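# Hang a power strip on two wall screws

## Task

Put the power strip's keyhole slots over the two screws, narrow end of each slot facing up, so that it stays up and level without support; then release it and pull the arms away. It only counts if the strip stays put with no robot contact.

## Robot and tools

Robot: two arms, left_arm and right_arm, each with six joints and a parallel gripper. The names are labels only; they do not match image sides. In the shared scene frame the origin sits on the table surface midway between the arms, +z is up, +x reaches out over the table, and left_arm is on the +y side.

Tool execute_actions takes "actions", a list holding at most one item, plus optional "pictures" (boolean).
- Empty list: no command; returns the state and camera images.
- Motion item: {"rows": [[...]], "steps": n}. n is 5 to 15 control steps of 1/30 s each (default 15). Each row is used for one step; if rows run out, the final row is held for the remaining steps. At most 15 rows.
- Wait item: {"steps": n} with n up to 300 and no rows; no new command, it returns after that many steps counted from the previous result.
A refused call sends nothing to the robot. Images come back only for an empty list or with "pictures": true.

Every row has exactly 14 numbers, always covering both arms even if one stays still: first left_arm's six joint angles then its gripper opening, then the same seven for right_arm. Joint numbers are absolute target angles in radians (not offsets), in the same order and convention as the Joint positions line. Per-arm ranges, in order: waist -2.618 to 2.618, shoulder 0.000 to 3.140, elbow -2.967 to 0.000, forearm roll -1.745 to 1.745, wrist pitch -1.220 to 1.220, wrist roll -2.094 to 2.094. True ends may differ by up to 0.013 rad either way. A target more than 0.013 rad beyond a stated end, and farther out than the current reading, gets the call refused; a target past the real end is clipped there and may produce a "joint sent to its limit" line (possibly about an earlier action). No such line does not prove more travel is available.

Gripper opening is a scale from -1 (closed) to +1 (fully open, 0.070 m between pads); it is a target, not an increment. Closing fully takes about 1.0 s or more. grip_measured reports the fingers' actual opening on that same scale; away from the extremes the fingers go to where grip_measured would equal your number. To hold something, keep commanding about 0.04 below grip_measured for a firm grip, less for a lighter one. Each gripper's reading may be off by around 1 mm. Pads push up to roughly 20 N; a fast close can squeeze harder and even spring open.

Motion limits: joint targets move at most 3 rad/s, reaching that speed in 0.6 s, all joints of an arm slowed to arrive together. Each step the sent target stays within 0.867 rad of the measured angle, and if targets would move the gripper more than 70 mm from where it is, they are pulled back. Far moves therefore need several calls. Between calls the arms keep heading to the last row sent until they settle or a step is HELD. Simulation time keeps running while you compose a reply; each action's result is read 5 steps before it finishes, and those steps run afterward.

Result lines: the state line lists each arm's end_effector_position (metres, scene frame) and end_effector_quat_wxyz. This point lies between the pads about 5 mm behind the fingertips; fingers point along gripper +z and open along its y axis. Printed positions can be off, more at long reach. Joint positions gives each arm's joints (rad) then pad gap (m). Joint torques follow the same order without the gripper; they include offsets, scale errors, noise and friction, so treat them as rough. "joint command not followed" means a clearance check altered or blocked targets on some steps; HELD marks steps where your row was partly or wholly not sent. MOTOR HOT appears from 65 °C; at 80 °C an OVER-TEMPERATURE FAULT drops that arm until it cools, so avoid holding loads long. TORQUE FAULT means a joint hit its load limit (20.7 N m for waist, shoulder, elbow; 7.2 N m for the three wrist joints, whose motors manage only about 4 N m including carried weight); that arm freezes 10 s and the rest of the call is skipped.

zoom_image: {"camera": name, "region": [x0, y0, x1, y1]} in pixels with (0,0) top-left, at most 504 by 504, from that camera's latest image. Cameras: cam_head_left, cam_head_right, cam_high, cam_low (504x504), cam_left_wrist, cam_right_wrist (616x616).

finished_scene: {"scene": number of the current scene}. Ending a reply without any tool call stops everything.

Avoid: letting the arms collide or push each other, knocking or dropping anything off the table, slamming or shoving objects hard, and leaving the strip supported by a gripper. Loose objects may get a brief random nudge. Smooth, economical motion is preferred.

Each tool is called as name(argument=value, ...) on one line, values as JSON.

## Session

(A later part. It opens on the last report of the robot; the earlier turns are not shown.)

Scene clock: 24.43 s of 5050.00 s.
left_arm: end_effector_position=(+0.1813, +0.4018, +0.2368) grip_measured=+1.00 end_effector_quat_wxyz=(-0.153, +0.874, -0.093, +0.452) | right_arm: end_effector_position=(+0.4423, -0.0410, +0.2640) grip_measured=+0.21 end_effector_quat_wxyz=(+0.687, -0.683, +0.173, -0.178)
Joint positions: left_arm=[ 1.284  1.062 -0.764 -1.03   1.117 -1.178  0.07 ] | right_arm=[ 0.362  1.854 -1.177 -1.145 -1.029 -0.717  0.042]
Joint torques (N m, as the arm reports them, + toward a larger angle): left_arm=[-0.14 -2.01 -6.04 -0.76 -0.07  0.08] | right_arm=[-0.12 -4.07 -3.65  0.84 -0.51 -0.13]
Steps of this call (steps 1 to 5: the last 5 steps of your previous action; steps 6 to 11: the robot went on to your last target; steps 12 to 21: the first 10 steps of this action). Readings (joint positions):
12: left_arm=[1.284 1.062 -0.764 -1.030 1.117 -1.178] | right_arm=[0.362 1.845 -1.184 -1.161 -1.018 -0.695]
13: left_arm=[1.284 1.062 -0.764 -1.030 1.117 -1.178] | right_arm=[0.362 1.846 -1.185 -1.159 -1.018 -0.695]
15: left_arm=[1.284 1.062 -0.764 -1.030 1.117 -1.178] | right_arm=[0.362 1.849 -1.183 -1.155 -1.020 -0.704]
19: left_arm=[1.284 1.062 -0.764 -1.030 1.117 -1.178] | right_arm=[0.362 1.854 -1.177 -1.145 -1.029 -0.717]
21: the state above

execute_actions(actions=[{"rows":[[1.284,1.062,-0.764,-1.03,1.117,-1.178,1,0.3629,1.8491,-1.1814,-1.1563,-1.0196,-0.7022,0.17],[1.284,1.062,-0.764,-1.03,1.117,-1.178,1,0.3629,1.8491,-1.1814,-1.1563,-1.0196,-0.7022,0.17],[1.284,1.062,-0.764,-1.03,1.117,-1.178,1,0.3629,1.8491,-1.1814,-1.1563,-1.0196,-0.7022,0.17],[1.284,1.062,-0.764,-1.03,1.117,-1.178,1,0.3629,1.8491,-1.1814,-1.1563,-1.0196,-0.7022,0.23],[1.284,1.062,-0.764,-1.03,1.117,-1.178,1,0.3629,1.8491,-1.1814,-1.1563,-1.0196,-0.7022,0.27],[1.284,1.062,-0.764,-1.03,1.117,-1.178,1,0.3629,1.8491,-1.1814,-1.1563,-1.0196,-0.7022,0.31],[1.284,1.062,-0.764,-1.03,1.117,-1.178,1,0.3629,1.8491,-1.1814,-1.1563,-1.0196,-0.7022,0.35]],"steps":15}], pictures=true)

Scene clock: 25.20 s of 5050.00 s.
left_arm: end_effector_position=(+0.1813, +0.4018, +0.2368) grip_measured=+1.00 end_effector_quat_wxyz=(-0.153, +0.874, -0.093, +0.452) | right_arm: end_effector_position=(+0.4418, -0.0402, +0.2590) grip_measured=+0.36 end_effector_quat_wxyz=(+0.681, -0.690, +0.177, -0.174)
Joint positions: left_arm=[ 1.284  1.062 -0.764 -1.03   1.117 -1.178  0.07 ] | right_arm=[ 0.364  1.854 -1.176 -1.162 -1.015 -0.703  0.047]
Joint torques (N m, as the arm reports them, + toward a larger angle): left_arm=[-0.14 -2.   -5.95 -0.76 -0.08  0.08] | right_arm=[-1.65 -7.43 -8.16  3.46 -1.47  0.13]
Steps of this call (steps 1 to 5: the last 5 steps of your previous action; steps 6 to 13: the robot went on to your last target; steps 14 to 23: the first 10 steps of this action). Readings (joint positions):
14: left_arm=[1.284 1.062 -0.764 -1.030 1.117 -1.178] | right_arm=[0.363 1.854 -1.175 -1.149 -1.028 -0.716]
15: left_arm=[1.284 1.062 -0.764 -1.030 1.117 -1.178] | right_arm=[0.364 1.853 -1.175 -1.156 -1.023 -0.710]
17: left_arm=[1.284 1.062 -0.764 -1.030 1.117 -1.178] | right_arm=[0.364 1.853 -1.176 -1.164 -1.014 -0.703]
21: left_arm=[1.284 1.062 -0.764 -1.030 1.117 -1.178] | right_arm=[0.364 1.854 -1.176 -1.163 -1.014 -0.703]
23: the state above

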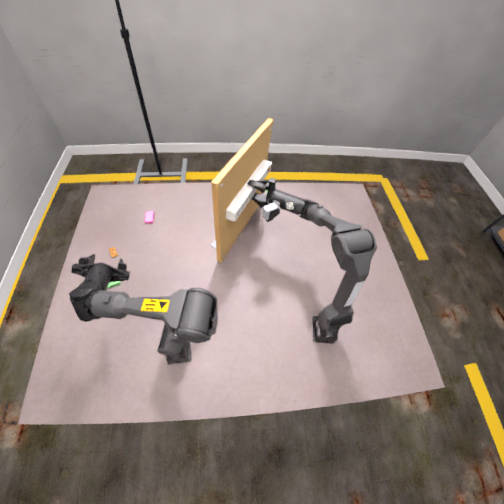

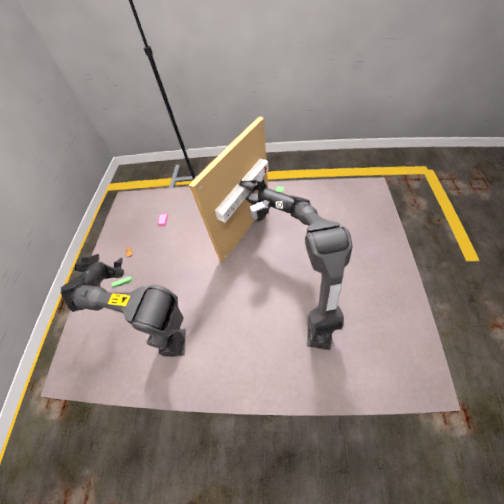

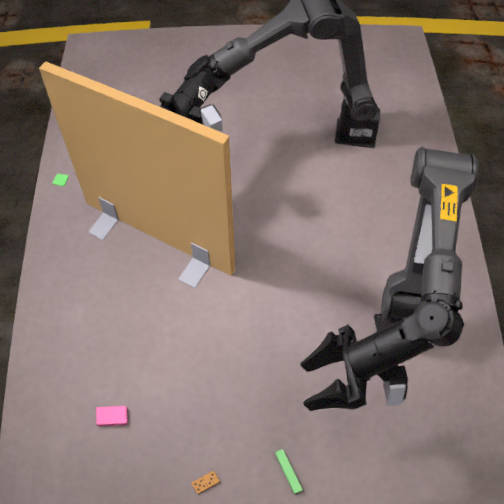

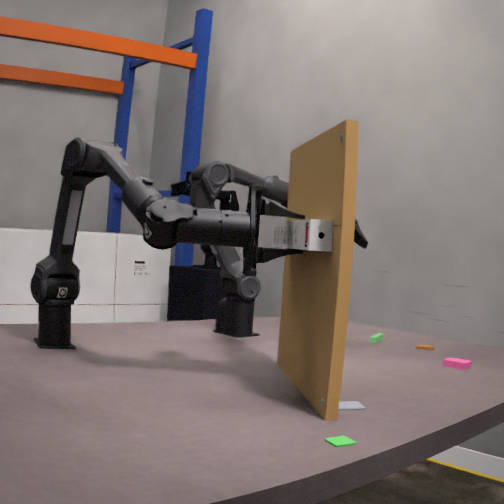

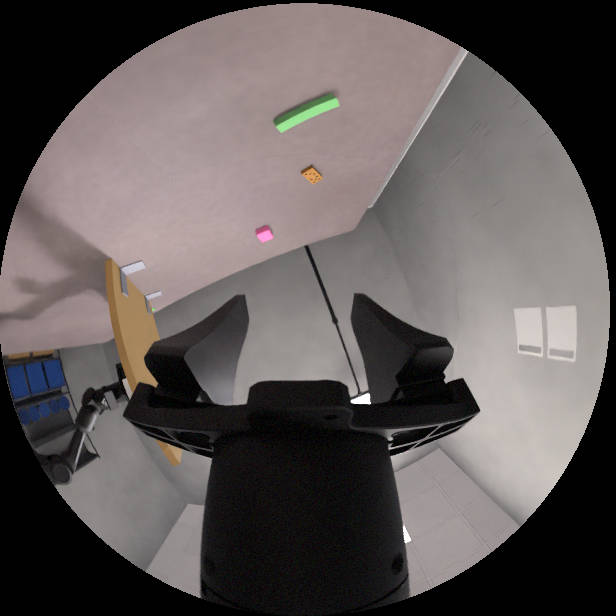

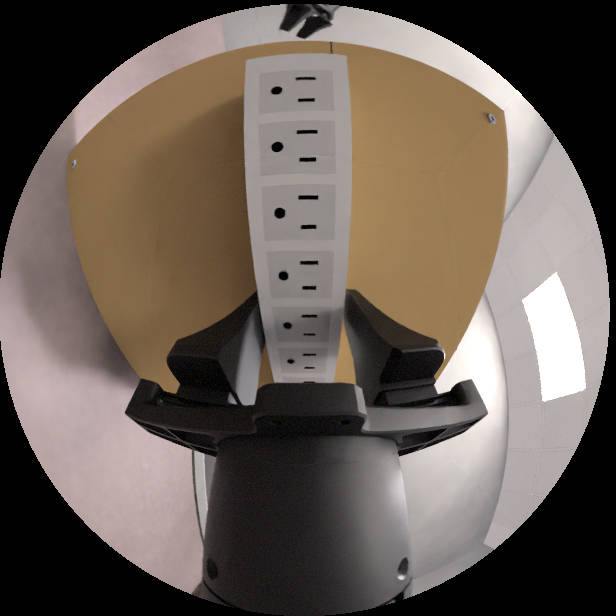

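execute_actions(actions=[])

Scene clock: 25.67 s of 5050.00 s.
left_arm: end_effector_position=(+0.1813, +0.4018, +0.2368) grip_measured=+1.00 end_effector_quat_wxyz=(-0.153, +0.874, -0.093, +0.452) | right_arm: end_effector_position=(+0.4415, -0.0403, +0.2635) grip_measured=+0.36 end_effector_quat_wxyz=(+0.684, -0.686, +0.174, -0.175)
Joint positions: left_arm=[ 1.284  1.062 -0.764 -1.03   1.117 -1.178  0.07 ] | right_arm=[ 0.364  1.85  -1.18  -1.158 -1.02  -0.702  0.048]
Joint torques (N m, as the arm reports them, + toward a larger angle): left_arm=[-0.11 -1.97 -5.96 -0.76 -0.08  0.07] | right_arm=[-2.32 -8.07 -9.32  4.5  -1.22  0.05]
Kept back: nothing.
Steps of this call (steps 1 to 5: the last 5 steps of your previous action; steps 6 to 14: the robot went on to your last target). Readings (joint positions):
1: left_arm=[1.284 1.062 -0.764 -1.030 1.117 -1.178] | right_arm=[0.364 1.854 -1.177 -1.162 -1.015 -0.703]
2: left_arm=[1.284 1.062 -0.764 -1.030 1.117 -1.178] | right_arm=[0.364 1.853 -1.177 -1.162 -1.016 -0.703]
4: left_arm=[1.284 1.062 -0.764 -1.030 1.117 -1.178] | right_arm=[0.364 1.852 -1.178 -1.161 -1.018 -0.702]
8: left_arm=[1.284 1.062 -0.764 -1.030 1.117 -1.178] | right_arm=[0.364 1.851 -1.179 -1.159 -1.019 -0.702]
14: the state above

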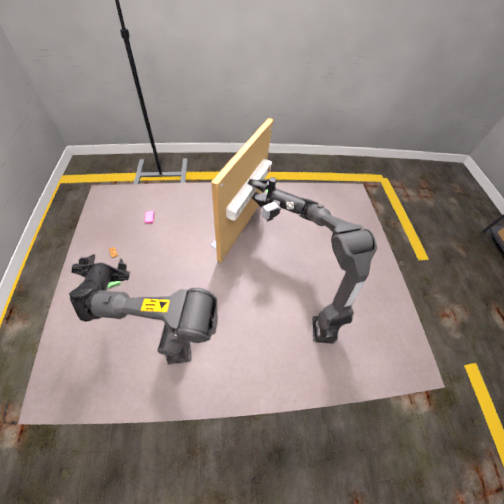

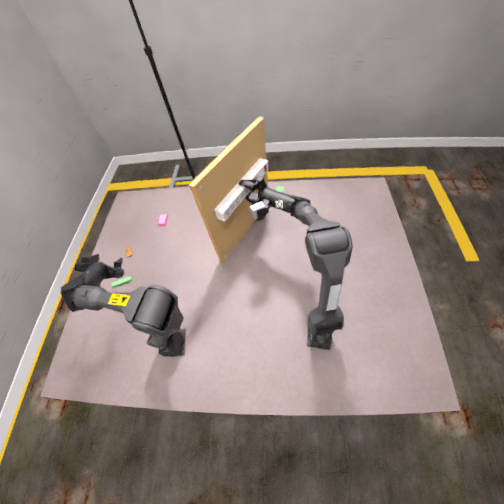

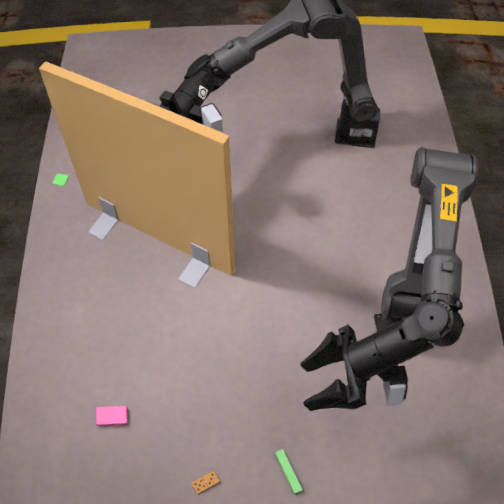

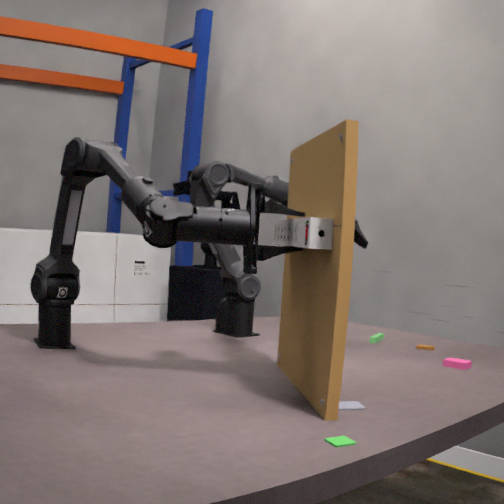

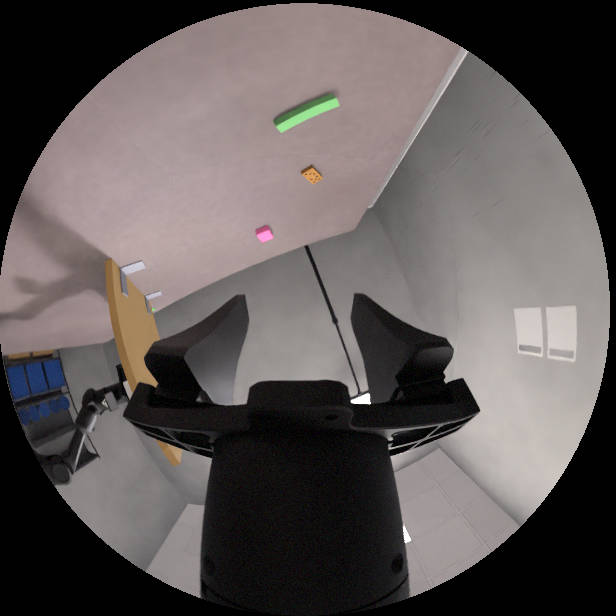

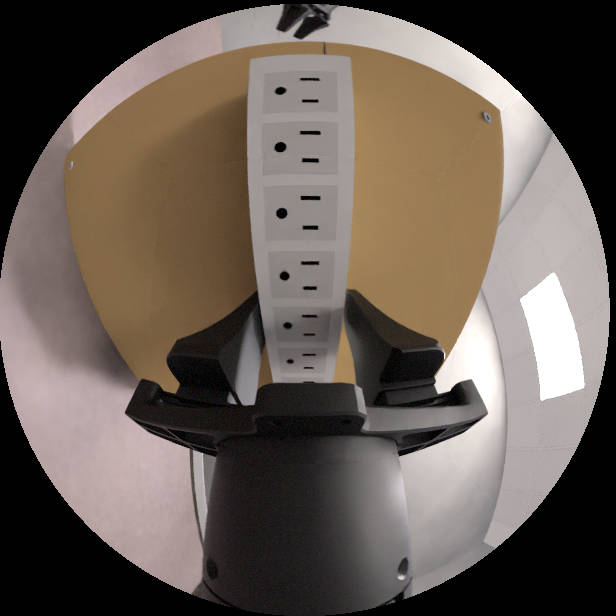

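execute_actions(actions=[{"rows":[
[1.284,1.062,-0.764,-1.03,1.117,-1.178,1,0.3629,1.8509,-1.1796,-1.1545,-1.0211,-0.7061,0.37],
[1.284,1.062,-0.764,-1.03,1.117,-1.178,1,0.3629,1.8527,-1.1777,-1.1526,-1.0225,-0.7099,0.38],
[1.284,1.062,-0.764,-1.03,1.117,-1.178,1,0.3629,1.8546,-1.1758,-1.1508,-1.0240,-0.7138,0.4],
[1.284,1.062,-0.764,-1.03,1.117,-1.178,1,0.3629,1.8564,-1.1739,-1.1489,-1.0255,-0.7177,0.4],
[1.284,1.062,-0.764,-1.03,1.117,-1.178,1,0.3629,1.8582,-1.1720,-1.1471,-1.0269,-0.7215,0.4],
[1.284,1.062,-0.764,-1.03,1.117,-1.178,1,0.3629,1.8600,-1.1702,-1.1452,-1.0284,-0.7254,0.4],
[1.284,1.062,-0.764,-1.03,1.117,-1.178,1,0.3629,1.8619,-1.1683,-1.1434,-1.0298,-0.7292,0.4],
[1.284,1.062,-0.764,-1.03,1.117,-1.178,1,0.3629,1.8637,-1.1664,-1.1415,-1.0313,-0.7331,0.4],
[1.284,1.062,-0.764,-1.03,1.117,-1.178,1,0.3629,1.8655,-1.1645,-1.1397,-1.0328,-0.7370,0.4],
[1.284,1.062,-0.764,-1.03,1.117,-1.178,1,0.3629,1.8674,-1.1626,-1.1378,-1.0342,-0.7408,0.4],
[1.284,1.062,-0.764,-1.03,1.117,-1.178,1,0.3629,1.8692,-1.1608,-1.1360,-1.0357,-0.7447,0.4],
[1.284,1.062,-0.764,-1.03,1.117,-1.178,1,0.3629,1.8719,-1.1579,-1.1332,-1.0379,-0.7505,0.4]
],"steps":15}])

execute_actions(actions=[{"steps":10}], pictures=true)

Scene clock: 26.67 s of 5050.00 s.
left_arm: end_effector_position=(+0.1813, +0.4018, +0.2368) grip_measured=+1.00 end_effector_quat_wxyz=(-0.153, +0.874, -0.093, +0.452) | right_arm: end_effector_position=(+0.4441, -0.0419, +0.2584) grip_measured=+0.40 end_effector_quat_wxyz=(+0.686, -0.683, +0.175, -0.181)
Joint positions: left_arm=[ 1.284  1.062 -0.764 -1.03   1.117 -1.178  0.07 ] | right_arm=[ 0.361  1.865 -1.169 -1.131 -1.032 -0.74   0.049]
Joint torques (N m, as the arm reports them, + toward a larger angle): left_arm=[-0.15 -1.96 -6.01 -0.75 -0.07  0.08] | right_arm=[-1.58 -4.56 -4.23  2.   -0.89 -0.01]
Steps of this call (steps 1 to 15: the robot went on to your last target; steps 16 to 20: nothing new was sent; steps 21 to 30: the first 10 steps of this action). Readings (joint positions):
21: left_arm=[1.284 1.062 -0.764 -1.030 1.117 -1.178] | right_arm=[0.363 1.849 -1.181 -1.156 -1.021 -0.703]
22: left_arm=[1.284 1.062 -0.764 -1.030 1.117 -1.178] | right_arm=[0.363 1.850 -1.181 -1.153 -1.023 -0.707]
24: left_arm=[1.284 1.062 -0.764 -1.030 1.117 -1.178] | right_arm=[0.363 1.852 -1.180 -1.146 -1.027 -0.716]
28: left_arm=[1.284 1.062 -0.764 -1.030 1.117 -1.178] | right_arm=[0.363 1.859 -1.174 -1.135 -1.031 -0.732]
30: the state above

Scene clock: 27.00 s of 5050.00 s.
left_arm: end_effector_position=(+0.1813, +0.4018, +0.2368) grip_measured=+1.00 end_effector_quat_wxyz=(-0.153, +0.874, -0.093, +0.452) | right_arm: end_effector_position=(+0.4432, -0.0416, +0.2540) grip_measured=+0.40 end_effector_quat_wxyz=(+0.686, -0.684, +0.175, -0.179)
Joint positions: left_arm=[ 1.284  1.062 -0.764 -1.03   1.117 -1.178  0.07 ] | right_arm=[ 0.361  1.871 -1.161 -1.128 -1.039 -0.751  0.049]
Joint torques (N m, as the arm reports them, + toward a larger angle): left_arm=[-0.16 -2.   -6.   -0.76 -0.08  0.08] | right_arm=[-0.49 -4.55 -2.99  0.69 -0.37  0.14]
Kept back: nothing.
Steps of this call (steps 1 to 5: the last 5 steps of your previous action; steps 6 to 10: the robot went on to your last target). Readings (joint positions):
1: left_arm=[1.284 1.062 -0.764 -1.030 1.117 -1.178] | right_arm=[0.361 1.867 -1.167 -1.130 -1.034 -0.744]
2: left_arm=[1.284 1.062 -0.764 -1.030 1.117 -1.178] | right_arm=[0.361 1.869 -1.164 -1.130 -1.037 -0.748]
4: left_arm=[1.284 1.062 -0.764 -1.030 1.117 -1.178] | right_arm=[0.361 1.871 -1.162 -1.127 -1.039 -0.752]
8: left_arm=[1.284 1.062 -0.764 -1.030 1.117 -1.178] | right_arm=[0.361 1.871 -1.161 -1.127 -1.039 -0.751]
10: the state above

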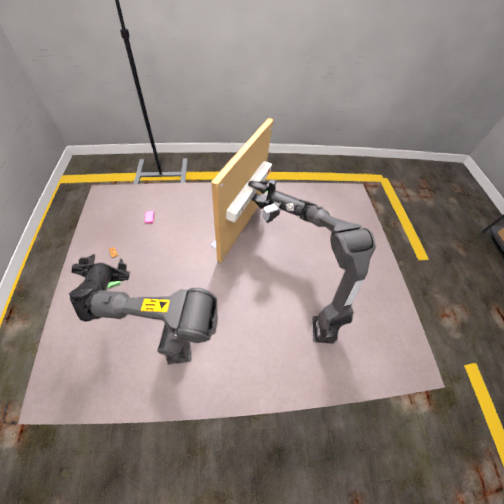

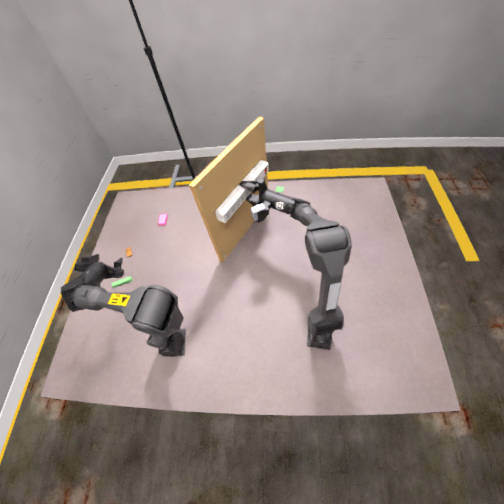

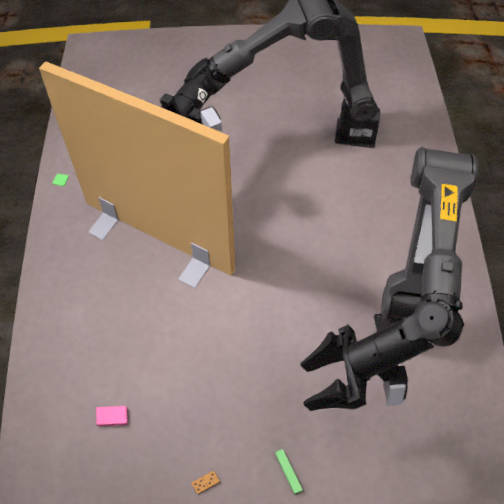

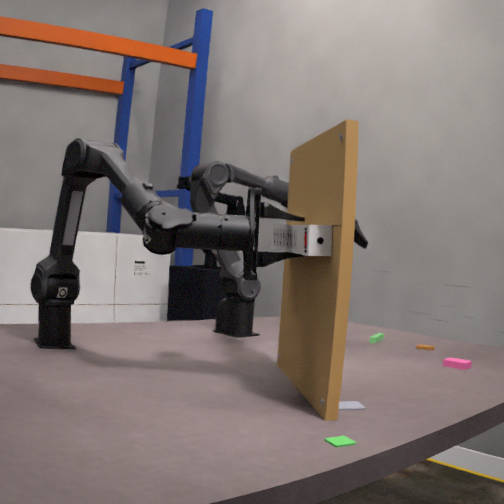

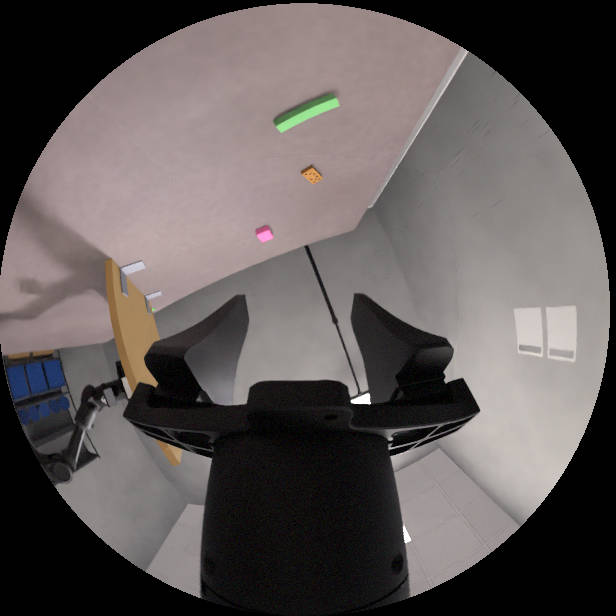

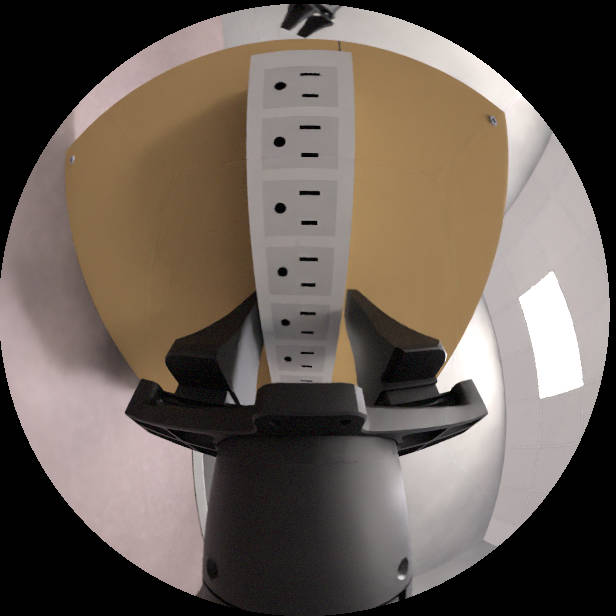

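The strip has dropped with the gripper. Opening and retracting.

execute_actions(actions=[{"rows":[
[1.284,1.062,-0.764,-1.03,1.117,-1.178,1,0.3629,1.8719,-1.1579,-1.1332,-1.0379,-0.7505,0.5],
[1.284,1.062,-0.764,-1.03,1.117,-1.178,1,0.3629,1.8719,-1.1579,-1.1332,-1.0379,-0.7505,0.6],
[1.284,1.062,-0.764,-1.03,1.117,-1.178,1,0.3629,1.8719,-1.1579,-1.1332,-1.0379,-0.7505,0.7],
[1.284,1.062,-0.764,-1.03,1.117,-1.178,1,0.3629,1.8719,-1.1579,-1.1332,-1.0379,-0.7505,0.75],
[1.284,1.062,-0.764,-1.03,1.117,-1.178,1,0.3629,1.8719,-1.1579,-1.1332,-1.0379,-0.7505,0.75],
[1.284,1.062,-0.764,-1.03,1.117,-1.178,1,0.3629,1.8719,-1.1579,-1.1332,-1.0379,-0.7505,0.75],
[1.284,1.062,-0.764,-1.03,1.117,-1.178,1,0.3629,1.8719,-1.1579,-1.1332,-1.0379,-0.7505,0.75],
[1.284,1.062,-0.764,-1.03,1.117,-1.178,1,0.2707,1.7919,-1.0381,-1.1802,-1.1243,-0.7579,0.75]
],"steps":15}])

execute_actions(actions=[{"steps":15}], pictures=true)

Scene clock: 27.63 s of 5050.00 s.
left_arm: end_effector_position=(+0.1813, +0.4018, +0.2368) grip_measured=+1.00 end_effector_quat_wxyz=(-0.153, +0.874, -0.093, +0.452) | right_arm: end_effector_position=(+0.4385, -0.0460, +0.2503) grip_measured=+0.75 end_effector_quat_wxyz=(+0.684, -0.687, +0.175, -0.175)
Joint positions: left_arm=[ 1.284  1.062 -0.764 -1.03   1.117 -1.178  0.07 ] | right_arm=[ 0.349  1.86  -1.136 -1.142 -1.051 -0.751  0.061]
Joint torques (N m, as the arm reports them, + toward a larger angle): left_arm=[-0.15 -1.97 -5.96 -0.75 -0.07  0.08] | right_arm=[-3.   -6.19 -2.09  0.62 -1.   -0.09]
Steps of this call (steps 1 to 9: the robot went on to your last target; steps 10 to 19: the first 10 steps of this action). Readings (joint positions):
10: left_arm=[1.284 1.062 -0.764 -1.030 1.117 -1.178] | right_arm=[0.362 1.871 -1.158 -1.133 -1.038 -0.751]
11: left_arm=[1.284 1.062 -0.764 -1.030 1.117 -1.178] | right_arm=[0.363 1.871 -1.158 -1.133 -1.038 -0.751]
13: left_arm=[1.284 1.062 -0.764 -1.030 1.117 -1.178] | right_arm=[0.363 1.872 -1.158 -1.133 -1.038 -0.751]
17: left_arm=[1.284 1.062 -0.764 -1.030 1.117 -1.178] | right_arm=[0.362 1.871 -1.157 -1.133 -1.038 -0.751]
19: the state above

Scene clock: 28.13 s of 5050.00 s.
left_arm: end_effector_position=(+0.1813, +0.4018, +0.2368) grip_measured=+1.00 end_effector_quat_wxyz=(-0.153, +0.874, -0.093, +0.452) | right_arm: end_effector_position=(+0.4197, -0.0737, +0.2526) grip_measured=+0.75 end_effector_quat_wxyz=(+0.686, -0.684, +0.175, -0.176)
Joint positions: left_arm=[ 1.284  1.062 -0.764 -1.03   1.117 -1.178  0.07 ] | right_arm=[ 0.27   1.791 -1.037 -1.181 -1.125 -0.758  0.061]
Joint torques (N m, as the arm reports them, + toward a larger angle): left_arm=[-0.16 -1.99 -5.99 -0.76 -0.07  0.09] | right_arm=[-0.33 -4.   -4.9   1.25 -0.44 -0.04]
Kept back: nothing.
Steps of this call (steps 1 to 5: the last 5 steps of your previous action; steps 6 to 15: the robot went on to your last target). Readings (joint positions):
1: left_arm=[1.284 1.062 -0.764 -1.030 1.117 -1.178] | right_arm=[0.334 1.847 -1.117 -1.149 -1.065 -0.752]
2: left_arm=[1.284 1.062 -0.764 -1.030 1.117 -1.178] | right_arm=[0.315 1.831 -1.093 -1.159 -1.084 -0.754]
4: left_arm=[1.284 1.062 -0.764 -1.030 1.117 -1.178] | right_arm=[0.281 1.802 -1.051 -1.175 -1.115 -0.757]
8: left_arm=[1.284 1.062 -0.764 -1.030 1.117 -1.178] | right_arm=[0.269 1.790 -1.035 -1.181 -1.126 -0.758]
15: the state above

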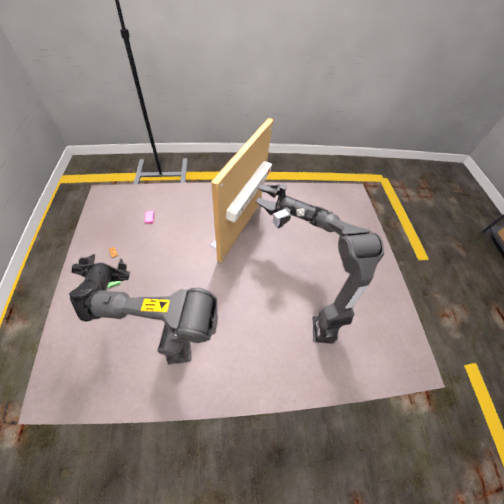

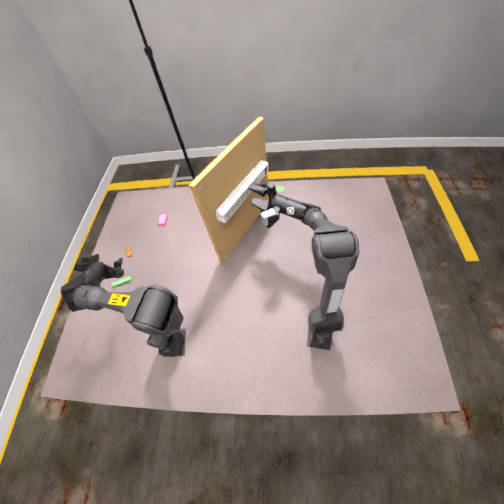

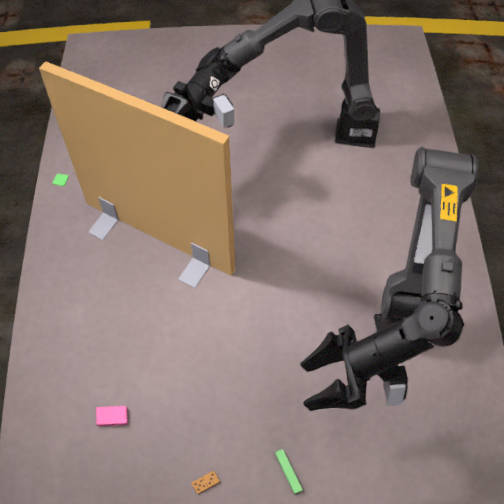

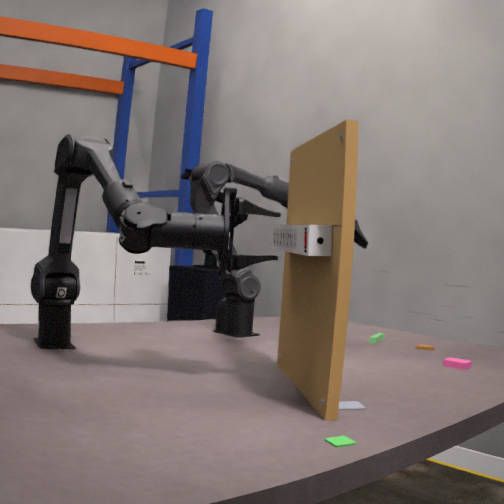

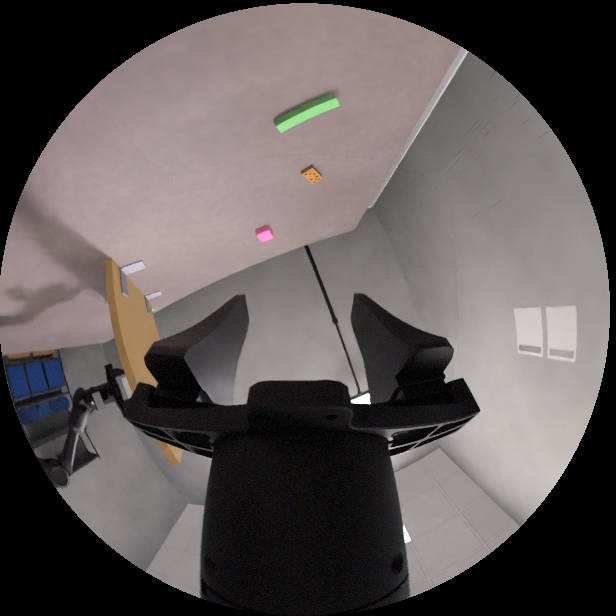

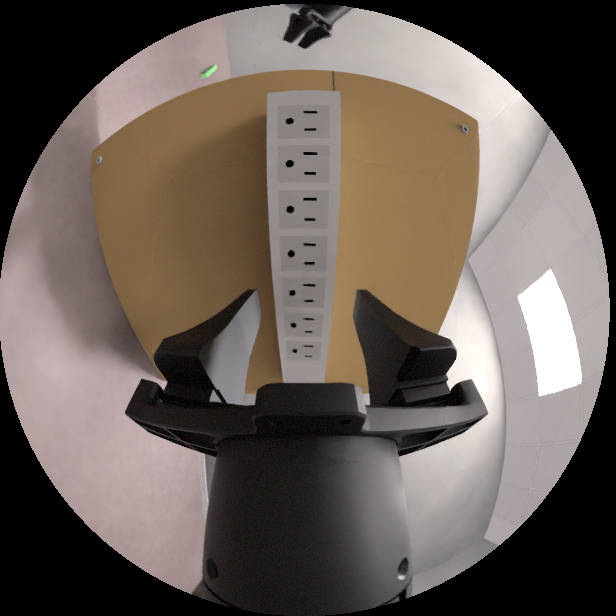

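Looks level and seated. Moving clear.

execute_actions(actions=[{"rows":[[1.284,1.062,-0.764,-1.03,1.117,-1.178,1,0.05,1.5,-0.7,-1.15,-1.15,-0.8,0.75]],"steps":15}])

execute_actions(actions=[{"steps":15}], pictures=true)

Scene clock: 28.63 s of 5050.00 s.
left_arm: end_effector_position=(+0.1813, +0.4018, +0.2368) grip_measured=+1.00 end_effector_quat_wxyz=(-0.153, +0.874, -0.093, +0.452) | right_arm: end_effector_position=(+0.3863, -0.1394, +0.2633) grip_measured=+0.75 end_effector_quat_wxyz=(+0.673, -0.663, +0.232, -0.231)
Joint positions: left_arm=[ 1.284  1.062 -0.764 -1.03   1.117 -1.178  0.07 ] | right_arm=[ 0.107  1.575 -0.788 -1.158 -1.143 -0.789  0.061]
Joint torques (N m, as the arm reports them, + toward a larger angle): left_arm=[-0.14 -1.95 -5.96 -0.77 -0.06  0.08] | right_arm=[ 0.19 -2.22 -4.21  1.17 -0.68  0.03]
Steps of this call (steps 1 to 5: the robot went on to your last target; steps 6 to 15: the first 10 steps of this action). Readings (joint positions):
6: left_arm=[1.284 1.062 -0.764 -1.030 1.117 -1.178] | right_arm=[0.270 1.791 -1.037 -1.180 -1.124 -0.758]
7: left_arm=[1.284 1.062 -0.764 -1.030 1.117 -1.178] | right_arm=[0.267 1.786 -1.032 -1.180 -1.124 -0.759]
9: left_arm=[1.284 1.062 -0.764 -1.030 1.117 -1.178] | right_arm=[0.246 1.759 -1.000 -1.177 -1.125 -0.763]
13: left_arm=[1.284 1.062 -0.764 -1.030 1.117 -1.178] | right_arm=[0.159 1.644 -0.867 -1.165 -1.136 -0.780]
15: the state above

Scene clock: 29.13 s of 5050.00 s.
left_arm: end_effector_position=(+0.1813, +0.4018, +0.2368) grip_measured=+1.00 end_effector_quat_wxyz=(-0.153, +0.874, -0.093, +0.452) | right_arm: end_effector_position=(+0.3714, -0.1583, +0.2631) grip_measured=+0.75 end_effector_quat_wxyz=(+0.667, -0.655, +0.251, -0.249)
Joint positions: left_arm=[ 1.284  1.062 -0.764 -1.03   1.117 -1.178  0.07 ] | right_arm=[ 0.05   1.5   -0.699 -1.15  -1.15  -0.8    0.061]
Joint torques (N m, as the arm reports them, + toward a larger angle): left_arm=[-0.13 -1.99 -5.97 -0.76 -0.07  0.08] | right_arm=[-0.31 -1.93 -4.72  1.21 -0.69  0.02]
Kept back: nothing.
Steps of this call (steps 1 to 5: the last 5 steps of your previous action; steps 6 to 15: the robot went on to your last target). Readings (joint positions):
1: left_arm=[1.284 1.062 -0.764 -1.030 1.117 -1.178] | right_arm=[0.088 1.550 -0.759 -1.155 -1.146 -0.793]
2: left_arm=[1.284 1.062 -0.764 -1.030 1.117 -1.178] | right_arm=[0.073 1.530 -0.735 -1.153 -1.147 -0.796]
4: left_arm=[1.284 1.062 -0.764 -1.030 1.117 -1.178] | right_arm=[0.054 1.505 -0.706 -1.151 -1.150 -0.799]
8: left_arm=[1.284 1.062 -0.764 -1.030 1.117 -1.178] | right_arm=[0.049 1.499 -0.698 -1.150 -1.150 -0.800]
15: the state above

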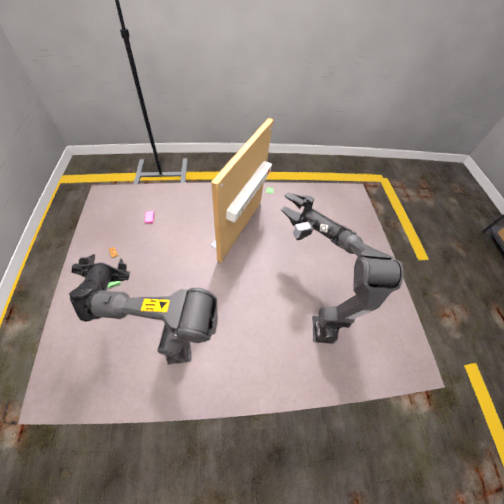

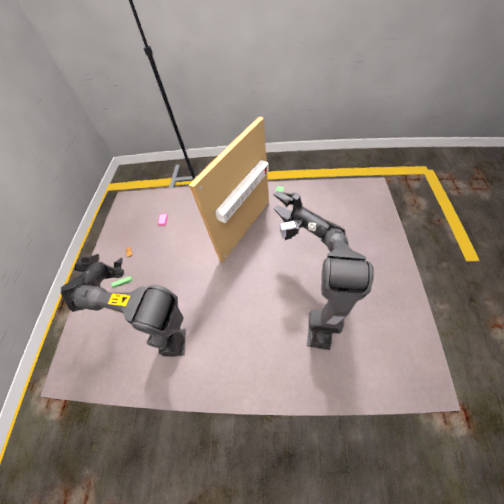

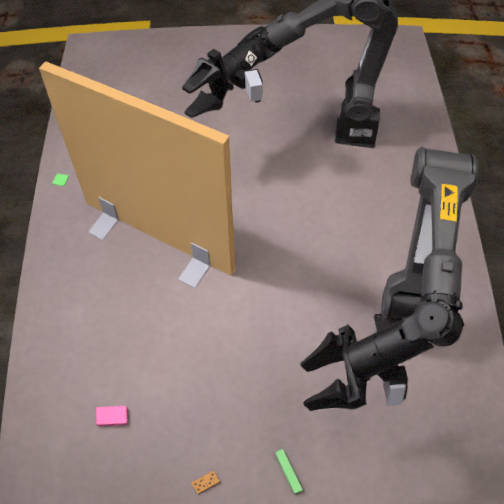

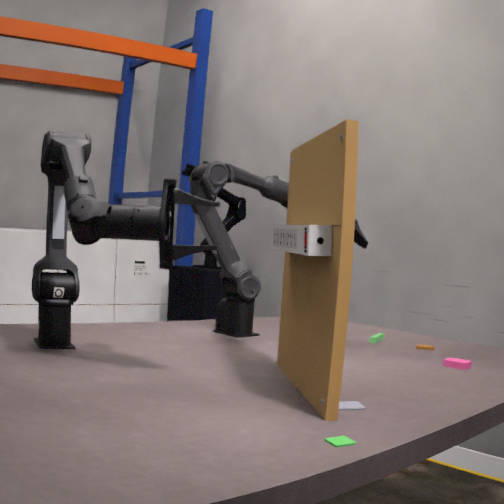

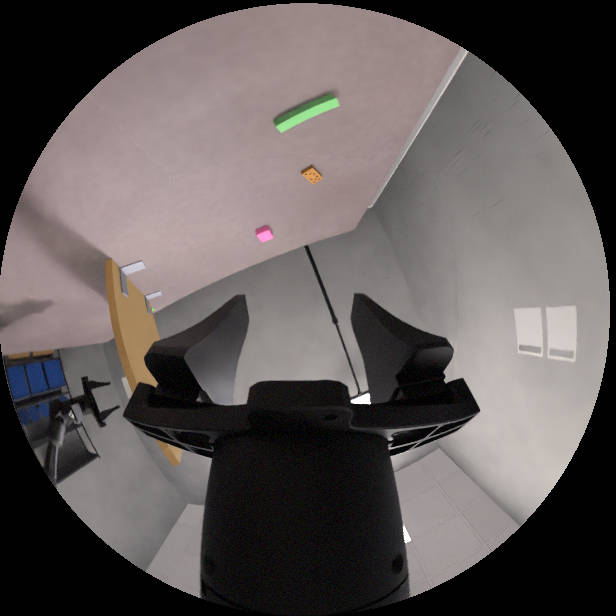

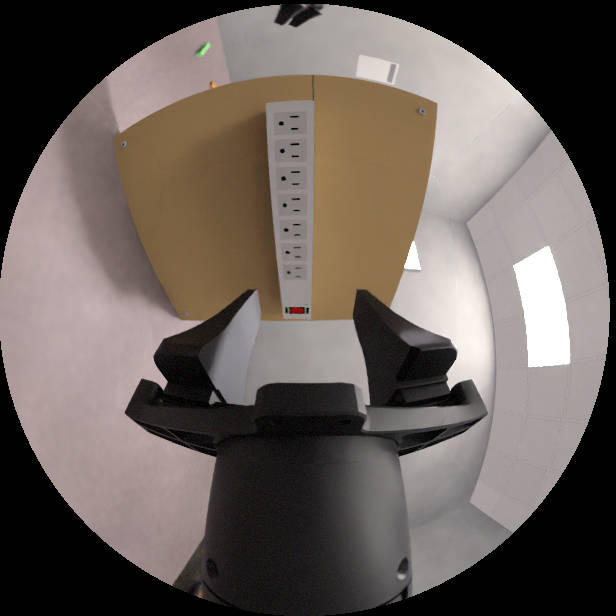

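The top edge lines up with the pencil line along its whole length.

finished_scene(scene=2)

The scene is finished: the task was done.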